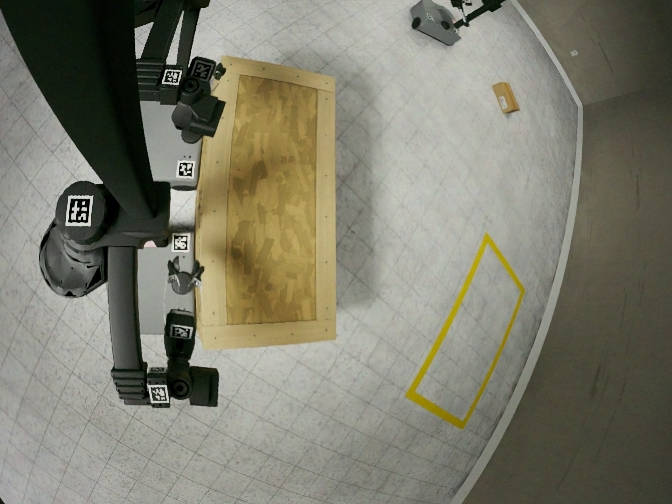

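Call:
execute_actions(
  actions=[
    {"r2":{"base":{"translate_m":-0.15}},"r3":{"base":{"translate_m":-0.15}},"r1":{"base":{"rotate_rad":-0.345},"joints":{"lift_m":0.28,"wrist_yaw_rad":3.0,"head_pan_rad":0,"head_tilt_rad":-0.6}}},
  ],
  cameras=[],
)

Call:
execute_actions(
  actions=[
    {"r2":{"base":{"rotate_rad":-0.5}},"r1":{"base":{"translate_m":1.0}}},
  ],
  cameras=[],
)

Call:
execute_actions(
  actions=[
    {"r2":{"base":{"translate_m":-0.3}},"r1":{"base":{"translate_m":1.0}}},
  ],
  cameras=[],
)

Call:
execute_actions(
  actions=[
    {"r2":{"base":{"rotate_rad":0.5}},"r1":{"base":{"translate_m":0.55}}},
  ],
  cameras=["r2_head_camera","r2_nav_camera","r1_nav_camera"],
)

Scene clock: 615.80 s.
r1.base_odometry: x=+0.000 y=+0.000 heading=-0.345 (m, m, rad; r1's odometry frame)
r1.turned_by_wheels: -0.345 (rad since the last result)
r1.turned_by_imu: -0.348 (rad since the last result)
r1.base_tilt: forward=+1.3 right=+0.9 (deg)
r1.lidar_m: 1.80 2.50 2.25 2.28 2.77 2.65 2.67 2.76 2.49 2.51 3.02 1.37
r1.head_depth_mm: - - 2176 1744 1665 1406 1188 / - - 2910 2031 1721 1405 1191 / - - 3081 2185 1729 1400 1188 / - - 3027 2206 1700 1395 1180 / - - 3078 2184 1705 1395 1178 / 3400 3643 3058 2170 1711 1394 1183 / 2921 3124 3082 2170 1695 1387 1182
r1.base_status: done
r1.joint_positions: lift_m=+0.280 arm_m=+0.001 wrist_yaw_rad=+2.997 wrist_pitch_rad=-0.488 wrist_roll_rad=+0.004 gripper_m=+0.037 head_pan_rad=-0.007 head_tilt_rad=-0.593
r1.joint_status: all done
r1.motor_effort: left_wheel=+3(12) right_wheel=-3(8) lift_m=+21(22) arm_m=+1(1) wrist_yaw_rad=+3(5) wrist_pitch_rad=+5(5) wrist_roll_rad=+0(0) gripper_m=+0(0) head_pan_rad=+4(44) head_tilt_rad=-4(22) (%)
r1.hand_pose: x=+0.0097 y=+0.0668 z=+0.2773 quat_wxyz=(+0.221, +0.698, +0.121, +0.671) (m; r1's base frame)
r1.wrist_depth_mm: - - - - - - - / - - 855 894 967 975 972 / 794 780 786 757 765 751 730 / 632 628 636 626 610 614 610 / 535 530 - 550 526 512 500 / 468 - - - 435 441 439 / - - - - 397 390 393
r2.base_odometry: x=+0.544 y=-1.288 heading=+0.058 (m, m, rad; r2's odometry frame)
r2.turned_by_wheels: +0.000 (rad since the last result)
r2.turned_by_imu: -0.002 (rad since the last result)
r2.base_tilt: forward=-0.7 right=-1.0 (deg)
r2.lidar_m: 0.20 0.21 4.53 2.50 2.00 1.98 2.14 1.25 1.30 0.36 0.29 0.21
r2.head_depth_mm: 2561 2474 1973 1664 985 865 1091 / 2720 2423 1965 1631 978 861 1087 / 2868 2402 1939 1621 970 854 1083 / 2997 2398 1929 1628 965 851 1082 / 3073 2364 1912 1616 964 848 1073 / 3052 2352 1910 1612 1011 855 1070 / 2987 2312 1865 1580 1378 1214 1079
r2.base_status: done
r2.joint_positions: lift_m=+0.524 arm_m=+0.003 wrist_yaw_rad=+2.939 wrist_pitch_rad=-0.577 wrist_roll_rad=-0.015 gripper_m=+0.037 head_pan_rad=-0.002 head_tilt_rad=-0.895
r2.joint_status: not commanded
r2.motor_effort: left_wheel=+1(38) right_wheel=+0(15) lift_m=+43(43) arm_m=-1(0) wrist_yaw_rad=+0(0) wrist_pitch_rad=+9(9) wrist_roll_rad=+0(0) gripper_m=+0(0) head_pan_rad=+2(1) head_tilt_rad=-4(3) (%)
r2.hand_pose: x=+0.0194 y=+0.0496 z=+0.5028 quat_wxyz=(+0.268, +0.689, +0.134, +0.660) (m; r2's base frame)
r2.wrist_depth_mm: - - - - - - - / - - - - - - - / - - - - - - - / 988 - 969 - 933 373 373 / 846 810 840 821 844 329 323 / 741 727 - 720 428 312 279 / 654 644 650 635 616 320 254
r3.base_odometry: x=+0.435 y=-1.110 heading=-2.031 (m, m, rad; r3's odometry frame)
r3.turned_by_wheels: +0.000 (rad since the last result)
r3.turned_by_imu: -0.001 (rad since the last result)
r3.base_tilt: forward=-0.6 right=-0.9 (deg)
r3.lidar_m: 0.20 0.21 0.29 0.47 2.31 2.29 1.03 0.99 3.83 3.18 2.51 0.21
r3.head_depth_mm: 2150 1865 1629 1471 1319 1206 1102 / 2140 1844 1622 1454 1307 1212 - / 2097 1837 1607 1383 926 1185 1071 / 2090 1816 1599 990 899 1171 - / 2062 1773 1578 982 904 1173 - / 2059 1777 1567 973 898 1157 - / 2014 1756 1547 965 890 1147 1080
r3.base_status: done
r3.joint_positions: lift_m=+0.520 arm_m=+0.000 wrist_yaw_rad=+3.000 wrist_pitch_rad=-0.570 wrist_roll_rad=+0.011 gripper_m=+0.037 head_pan_rad=-0.004 head_tilt_rad=-1.092
r3.joint_status: not commanded
r3.motor_effort: left_wheel=+1(32) right_wheel=+1(32) lift_m=+18(18) arm_m=-2(2) wrist_yaw_rad=+0(1) wrist_pitch_rad=+8(8) wrist_roll_rad=+1(1) gripper_m=+0(1) head_pan_rad=+2(1) head_tilt_rad=-2(2) (%)
r3.hand_pose: x=+0.0073 y=+0.0553 z=+0.5001 quat_wxyz=(+0.247, +0.694, +0.149, +0.659) (m; r3's base frame)
r3.wrist_depth_mm: - - - - - - - / - - - - 550 547 585 / - - 775 - 469 434 437 / 855 863 661 861 480 356 361 / 745 724 - 752 456 313 309 / 643 663 - 673 433 304 266 / 595 583 - 603 572 306 238
pictures: none
No camera images: the call's "cameras" was empty. Leave "cameras" out to get every camera's image.

Scene clock: 620.90 s.
r1.base_odometry: x=+0.941 y=-0.338 heading=-0.345 (m, m, rad; r1's odometry frame)
r1.turned_by_wheels: +0.000 (rad since the last result)
r1.turned_by_imu: +0.003 (rad since the last result)
r1.base_tilt: forward=+1.2 right=+0.9 (deg)
r1.lidar_m: 3.34 2.12 1.92 1.93 2.35 3.58 3.59 3.13 2.84 2.86 0.67 0.76
r1.head_depth_mm: - - 3091 2231 1281 1303 1188 / - - 3070 2216 1718 1406 1188 / - - 3051 2210 1714 1398 1184 / - - 3059 2189 1710 1399 1188 / 3508 3790 3019 2182 1710 1397 1181 / 2931 3140 3031 2206 1707 1395 1180 / 2439 2622 2727 2183 1703 1406 1179
r1.base_status: done
r1.joint_positions: lift_m=+0.280 arm_m=+0.001 wrist_yaw_rad=+2.998 wrist_pitch_rad=-0.488 wrist_roll_rad=+0.004 gripper_m=+0.037 head_pan_rad=-0.007 head_tilt_rad=-0.593
r1.joint_status: not commanded
r1.motor_effort: left_wheel=+2(13) right_wheel=-2(6) lift_m=+21(20) arm_m=+1(1) wrist_yaw_rad=+4(4) wrist_pitch_rad=+5(5) wrist_roll_rad=+0(0) gripper_m=-1(1) head_pan_rad=+4(4) head_tilt_rad=-4(4) (%)
r1.hand_pose: x=+0.0096 y=+0.0668 z=+0.2773 quat_wxyz=(+0.221, +0.698, +0.121, +0.671) (m; r1's base frame)
r1.wrist_depth_mm: - - - - - - - / - - - - - 978 982 / 777 771 778 759 758 774 758 / 633 641 623 636 618 618 611 / 536 530 - 547 527 516 525 / 466 - - - 438 448 447 / - - - - 398 400 392
r2.base_odometry: x=+0.544 y=-1.288 heading=-0.442 (m, m, rad; r2's odometry frame)
r2.turned_by_wheels: -0.500 (rad since the last result)
r2.turned_by_imu: -0.499 (rad since the last result)
r2.base_tilt: forward=-0.6 right=-1.2 (deg)
r2.lidar_m: 0.21 0.20 0.21 4.53 2.46 1.99 1.97 2.16 1.25 4.22 0.36 0.28
r2.head_depth_mm: 2450 2447 1956 1659 1026 1247 946 / 2523 2443 1956 1137 979 1203 1068 / 2531 2388 1957 1127 978 1080 1099 / 2572 2366 1935 1623 969 880 1097 / 2619 2364 1911 1606 961 848 1064 / 2631 2359 1912 1602 955 845 939 / 2667 2309 1889 1576 948 841 774
r2.base_status: done
r2.joint_positions: lift_m=+0.524 arm_m=+0.003 wrist_yaw_rad=+2.939 wrist_pitch_rad=-0.577 wrist_roll_rad=-0.015 gripper_m=+0.037 head_pan_rad=-0.002 head_tilt_rad=-0.895
r2.joint_status: not commanded
r2.motor_effort: left_wheel=+2(7) right_wheel=-4(6) lift_m=+43(43) arm_m=+0(1) wrist_yaw_rad=+0(0) wrist_pitch_rad=+9(9) wrist_roll_rad=-1(0) gripper_m=-1(0) head_pan_rad=+1(1) head_tilt_rad=-4(3) (%)
r2.hand_pose: x=+0.0194 y=+0.0496 z=+0.5028 quat_wxyz=(+0.268, +0.689, +0.134, +0.660) (m; r2's base frame)
r2.wrist_depth_mm: - - - - - - - / - - - - - 570 - / - - - - 446 451 454 / 996 - 984 935 373 375 379 / 852 818 854 814 344 321 321 / 728 732 - 701 357 294 281 / 660 650 655 635 478 322 259
r3.base_odometry: x=+0.435 y=-1.110 heading=-2.031 (m, m, rad; r3's odometry frame)
r3.turned_by_wheels: +0.000 (rad since the last result)
r3.turned_by_imu: -0.001 (rad since the last result)
r3.base_tilt: forward=-0.6 right=-0.8 (deg)
r3.lidar_m: 0.20 0.21 0.29 0.47 2.31 2.29 1.03 0.99 3.84 3.18 2.51 0.21
r3.head_depth_mm: 2158 1876 1637 1466 1318 1202 1104 / 2125 1837 1623 1441 1311 1203 - / 2103 1835 1612 1386 927 1189 1072 / 2094 1820 1593 990 897 1175 - / 2063 1794 1584 983 906 1171 - / 2033 1775 1563 977 898 1158 - / 2007 1751 1565 970 891 1142 1076
r3.base_status: not commanded
r3.joint_positions: lift_m=+0.520 arm_m=+0.000 wrist_yaw_rad=+3.000 wrist_pitch_rad=-0.570 wrist_roll_rad=+0.011 gripper_m=+0.037 head_pan_rad=-0.004 head_tilt_rad=-1.092
r3.joint_status: not commanded
r3.motor_effort: left_wheel=+0(0) right_wheel=+1(1) lift_m=+18(18) arm_m=-2(2) wrist_yaw_rad=+1(1) wrist_pitch_rad=+8(8) wrist_roll_rad=+1(1) gripper_m=+0(0) head_pan_rad=+1(2) head_tilt_rad=-3(2) (%)
r3.hand_pose: x=+0.0073 y=+0.0553 z=+0.5001 quat_wxyz=(+0.247, +0.694, +0.149, +0.659) (m; r3's base frame)
r3.wrist_depth_mm: - - - - - - - / - - - - 551 546 584 / - - 776 849 468 432 441 / 857 875 684 789 487 353 361 / 728 755 - 770 459 313 307 / 664 654 - 669 431 303 265 / 587 585 - 598 570 307 240
pictures: none
No camera images: the call's "cameras" was empty. Leave "cameras" out to get every camera's image.

Scene clock: 626.00 s.
r1.base_odometry: x=+1.882 y=-0.676 heading=-0.345 (m, m, rad; r1's odometry frame)
r1.turned_by_wheels: +0.000 (rad since the last result)
r1.turned_by_imu: +0.003 (rad since the last result)
r1.base_tilt: forward=+1.1 right=+0.9 (deg)
r1.lidar_m: 2.72 1.74 1.57 1.58 1.93 3.83 4.54 0.80 0.44 0.38 1.89 4.19
r1.head_depth_mm: 3486 3792 3102 2222 1717 1401 1189 / 3578 3935 3061 2196 1716 1406 1188 / 3729 - 3064 2203 1707 1404 1181 / 3495 3981 3046 2205 1713 1400 1186 / 2797 3105 3052 2175 1700 1393 1184 / 2372 2541 2705 2193 1699 1395 1180 / 2019 2156 2288 2173 1693 1397 1180
r1.base_status: done
r1.joint_positions: lift_m=+0.280 arm_m=+0.001 wrist_yaw_rad=+2.998 wrist_pitch_rad=-0.488 wrist_roll_rad=+0.004 gripper_m=+0.037 head_pan_rad=-0.007 head_tilt_rad=-0.593
r1.joint_status: not commanded
r1.motor_effort: left_wheel=+2(11) right_wheel=-2(6) lift_m=+21(21) arm_m=+1(1) wrist_yaw_rad=+3(1) wrist_pitch_rad=+5(6) wrist_roll_rad=+0(0) gripper_m=+0(0) head_pan_rad=+4(4) head_tilt_rad=-3(3) (%)
r1.hand_pose: x=+0.0096 y=+0.0668 z=+0.2773 quat_wxyz=(+0.220, +0.698, +0.121, +0.671) (m; r1's base frame)
r1.wrist_depth_mm: - - - - - - - / - - 990 - 996 981 979 / 776 776 781 760 760 745 738 / 642 624 627 625 621 607 602 / 528 528 - 556 530 517 515 / 467 - - - 432 443 446 / - - - - 389 395 395
r2.base_odometry: x=+0.273 y=-1.159 heading=-0.442 (m, m, rad; r2's odometry frame)
r2.turned_by_wheels: +0.000 (rad since the last result)
r2.turned_by_imu: -0.002 (rad since the last result)
r2.base_tilt: forward=-0.6 right=-1.0 (deg)
r2.lidar_m: 0.48 0.46 4.64 4.20 2.09 1.69 1.68 1.84 1.23 1.16 3.84 0.53
r2.head_depth_mm: 2727 2438 1951 1539 1175 1128 1108 / 2778 2430 1926 1191 1387 1200 1104 / 2760 2396 1347 1129 1335 1232 1101 / 2706 1581 1704 1122 1205 1231 1098 / 2849 2336 1859 1116 1030 1227 1094 / 2825 2359 1897 1109 994 1176 1085 / 2836 2321 1900 1102 1007 1209 1082
r2.base_status: done
r2.joint_positions: lift_m=+0.524 arm_m=+0.003 wrist_yaw_rad=+2.939 wrist_pitch_rad=-0.577 wrist_roll_rad=-0.015 gripper_m=+0.037 head_pan_rad=-0.002 head_tilt_rad=-0.895
r2.joint_status: not commanded
r2.motor_effort: left_wheel=+2(2) right_wheel=-2(7) lift_m=+43(43) arm_m=+0(0) wrist_yaw_rad=+0(0) wrist_pitch_rad=+9(9) wrist_roll_rad=-1(0) gripper_m=+0(0) head_pan_rad=+2(1) head_tilt_rad=-3(3) (%)
r2.hand_pose: x=+0.0194 y=+0.0496 z=+0.5028 quat_wxyz=(+0.268, +0.689, +0.134, +0.660) (m; r2's base frame)
r2.wrist_depth_mm: - - - - - - - / - - - - - - 621 / - - - - - - 454 / 979 - 960 963 967 942 454 / 851 805 851 825 844 597 489 / 718 730 - 723 762 646 522 / 650 657 651 642 639 644 560
r3.base_odometry: x=+0.435 y=-1.110 heading=-2.031 (m, m, rad; r3's odometry frame)
r3.turned_by_wheels: +0.000 (rad since the last result)
r3.turned_by_imu: -0.001 (rad since the last result)
r3.base_tilt: forward=-0.6 right=-0.9 (deg)
r3.lidar_m: 0.20 0.21 0.29 2.89 0.82 2.29 1.03 0.99 3.83 3.15 2.50 0.21
r3.head_depth_mm: 2144 1869 1648 1456 1320 1202 1104 / 2105 1841 1625 1446 1318 1204 - / 2076 1153 1373 1378 928 1183 1067 / 2092 1502 1413 991 901 1175 - / 2061 1794 1581 982 905 1172 - / 2046 1778 1570 977 894 1155 - / 2014 1771 1564 969 891 1140 1082
r3.base_status: not commanded
r3.joint_positions: lift_m=+0.520 arm_m=+0.000 wrist_yaw_rad=+3.000 wrist_pitch_rad=-0.570 wrist_roll_rad=+0.011 gripper_m=+0.037 head_pan_rad=-0.004 head_tilt_rad=-1.092
r3.joint_status: not commanded
r3.motor_effort: left_wheel=+0(0) right_wheel=+1(1) lift_m=+18(18) arm_m=-2(2) wrist_yaw_rad=+0(1) wrist_pitch_rad=+7(8) wrist_roll_rad=+1(1) gripper_m=+0(0) head_pan_rad=+1(2) head_tilt_rad=-2(2) (%)
r3.hand_pose: x=+0.0073 y=+0.0553 z=+0.5001 quat_wxyz=(+0.247, +0.694, +0.149, +0.659) (m; r3's base frame)
r3.wrist_depth_mm: - - - - - - - / - - - - 548 549 582 / - 774 - - 467 434 440 / 815 690 887 875 485 353 363 / 746 729 - 790 463 315 307 / 650 653 - 666 431 304 267 / 581 587 - 608 576 307 239
pictures: none
No camera images: the call's "cameras" was empty. Leave "cameras" out to get every camera's image.

Scene clock: 629.57 s.
r1.base_odometry: x=+2.400 y=-0.862 heading=-0.345 (m, m, rad; r1's odometry frame)
r1.turned_by_wheels: +0.000 (rad since the last result)
r1.turned_by_imu: +0.001 (rad since the last result)
r1.base_tilt: forward=+1.2 right=+0.9 (deg)
r1.lidar_m: 2.38 1.50 1.38 1.39 1.70 3.38 5.04 0.63 0.67 1.75 4.06 3.68
r1.head_depth_mm: 3008 3336 3120 2199 1707 1403 1188 / 3134 3462 3047 2203 1702 1390 1186 / 3270 3641 3053 2208 1711 1396 1190 / 3068 3412 3045 2174 1702 1397 1187 / 2473 2697 2811 2170 1707 1397 1177 / 2056 2240 2441 2179 1716 1394 1180 / 1771 1893 2034 2096 1703 1392 1174
r1.base_status: done
r1.joint_positions: lift_m=+0.280 arm_m=+0.001 wrist_yaw_rad=+2.998 wrist_pitch_rad=-0.488 wrist_roll_rad=+0.004 gripper_m=+0.037 head_pan_rad=-0.007 head_tilt_rad=-0.594
r1.joint_status: not commanded
r1.motor_effort: left_wheel=+1(10) right_wheel=-1(6) lift_m=+20(21) arm_m=+1(1) wrist_yaw_rad=+3(2) wrist_pitch_rad=+6(6) wrist_roll_rad=+0(0) gripper_m=+0(0) head_pan_rad=+4(3) head_tilt_rad=-4(4) (%)
r1.hand_pose: x=+0.0096 y=+0.0668 z=+0.2773 quat_wxyz=(+0.220, +0.698, +0.121, +0.671) (m; r1's base frame)
r1.wrist_depth_mm: - - - - - - - / - - - 980 963 966 951 / 791 772 779 766 757 756 746 / 636 629 624 611 617 612 601 / 529 521 - 543 529 517 509 / 464 - - - 439 447 446 / - - - - 391 391 389
r2.base_odometry: x=+0.273 y=-1.159 heading=+0.058 (m, m, rad; r2's odometry frame)
r2.turned_by_wheels: +0.500 (rad since the last result)
r2.turned_by_imu: +0.497 (rad since the last result)
r2.base_tilt: forward=-0.6 right=-1.1 (deg)
r2.lidar_m: 0.46 4.62 4.43 2.13 1.69 1.67 1.82 1.33 1.16 3.92 0.53 0.49
r2.head_depth_mm: 2801 2474 1959 1149 1049 1251 1089 / 2904 2407 1967 1142 1041 1244 1109 / 3014 2406 1950 1128 1031 1229 1097 / 3120 2380 1938 1124 1030 1228 1097 / 3064 2337 1901 1573 1365 1223 1091 / 3007 2331 1900 1602 1386 1212 1086 / 3014 2311 1877 1606 1374 1215 1082
r2.base_status: done
r2.joint_positions: lift_m=+0.524 arm_m=+0.003 wrist_yaw_rad=+2.939 wrist_pitch_rad=-0.577 wrist_roll_rad=-0.015 gripper_m=+0.037 head_pan_rad=-0.002 head_tilt_rad=-0.895
r2.joint_status: not commanded
r2.motor_effort: left_wheel=-2(6) right_wheel=+2(6) lift_m=+43(43) arm_m=-1(1) wrist_yaw_rad=+0(0) wrist_pitch_rad=+9(9) wrist_roll_rad=+0(0) gripper_m=+0(1) head_pan_rad=+1(1) head_tilt_rad=-3(4) (%)
r2.hand_pose: x=+0.0194 y=+0.0496 z=+0.5028 quat_wxyz=(+0.268, +0.689, +0.134, +0.660) (m; r2's base frame)
r2.wrist_depth_mm: - - - - - - - / - - - - - - - / - - - - - - - / 990 - 990 - 973 964 988 / 841 825 859 840 838 833 837 / 754 720 - 736 748 742 729 / 644 648 646 664 631 653 642
r3.base_odometry: x=+0.435 y=-1.110 heading=-2.031 (m, m, rad; r3's odometry frame)
r3.turned_by_wheels: +0.000 (rad since the last result)
r3.turned_by_imu: +0.000 (rad since the last result)
r3.base_tilt: forward=-0.6 right=-0.8 (deg)
r3.lidar_m: 0.20 0.21 0.29 2.90 2.32 2.29 1.03 0.99 3.84 3.17 1.09 0.21
r3.head_depth_mm: 2151 1870 1460 1401 1318 1202 1107 / 2124 1839 1625 1454 1301 1212 - / 2087 1830 1609 1383 926 1186 1065 / 2095 1819 1602 995 905 1177 - / 2067 1787 1581 982 903 1165 - / 2050 1775 1560 974 895 1151 - / 2024 1755 1558 971 887 1146 1078
r3.base_status: not commanded
r3.joint_positions: lift_m=+0.520 arm_m=+0.000 wrist_yaw_rad=+3.000 wrist_pitch_rad=-0.570 wrist_roll_rad=+0.011 gripper_m=+0.037 head_pan_rad=-0.004 head_tilt_rad=-1.092
r3.joint_status: not commanded
r3.motor_effort: left_wheel=+0(0) right_wheel=+1(1) lift_m=+18(18) arm_m=-2(2) wrist_yaw_rad=+0(0) wrist_pitch_rad=+8(8) wrist_roll_rad=+1(1) gripper_m=+0(0) head_pan_rad=+1(2) head_tilt_rad=-3(3) (%)
r3.hand_pose: x=+0.0073 y=+0.0553 z=+0.5001 quat_wxyz=(+0.247, +0.694, +0.149, +0.659) (m; r3's base frame)
r3.wrist_depth_mm: - - - - - - - / - - - - 546 546 577 / - 770 - - 468 432 439 / 692 656 879 874 483 353 365 / 708 718 - 761 464 315 309 / 665 658 - 676 434 304 266 / 576 582 - 596 565 307 240
pictures: r1_nav_camera (sideways: a quarter turn counterclockwise sets it upright), r2_head_camera (sideways: a quarter turn clockwise sets it upright), r2_nav_camera (sideways: a quarter turn counterclockwise sets it upright)
camera_calibration (this result's frames):
r1_nav_camera: T_world_to_cam=[[0.549584, 0.0312256, 0.834855, -1.0531], [-0.0264853, -0.998148, 0.0547683, -0.0162532], [0.835019, -0.0522111, -0.547739, 0.665169], [0, 0, 0, 1]] pos_world=[0.0229073, 0.0513898, 1.24441]
r2_head_camera: T_world_to_cam=[[-0.801791, -0.00617977, -0.597572, 0.79811], [0.0268457, 0.998565, -0.0463468, 0.0575896], [0.597001, -0.0532027, -0.800474, 0.993641], [0, 0, 0, 1]] pos_world=[0.0451666, 0.000289588, 1.27498]
r2_nav_camera: T_world_to_cam=[[0.780281, 0.0421903, 0.624005, -0.775874], [0.0434376, -0.998969, 0.0132263, 0.04098], [0.623919, 0.016785, -0.781308, 0.969948], [0, 0, 0, 1]] pos_world=[-0.00154988, 0.0573915, 1.24144]
Images, in order (width x height): r1_nav_camera 672x504, r2_head_camera 896x504, r2_nav_camera 672x504.

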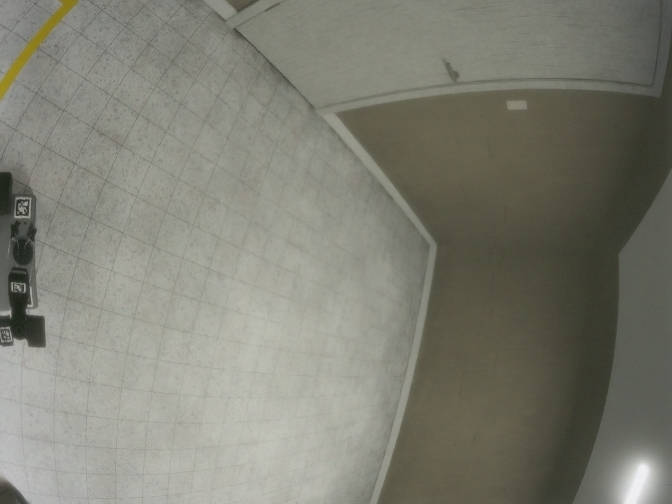

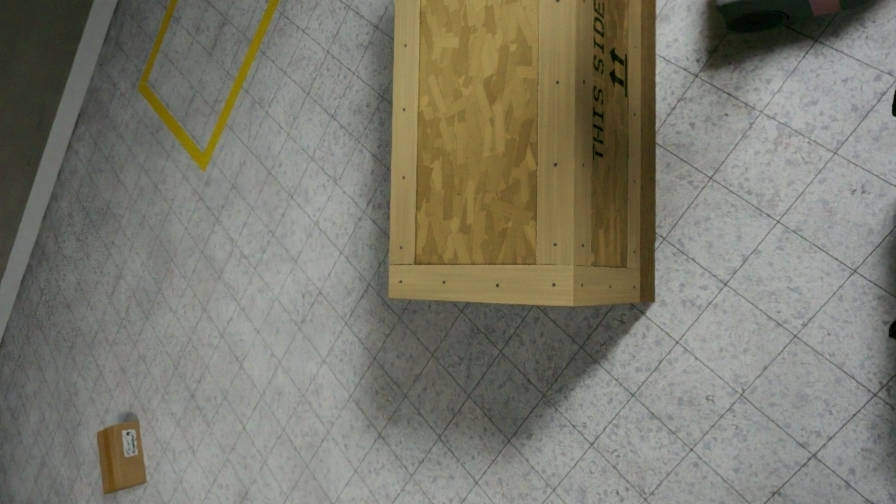

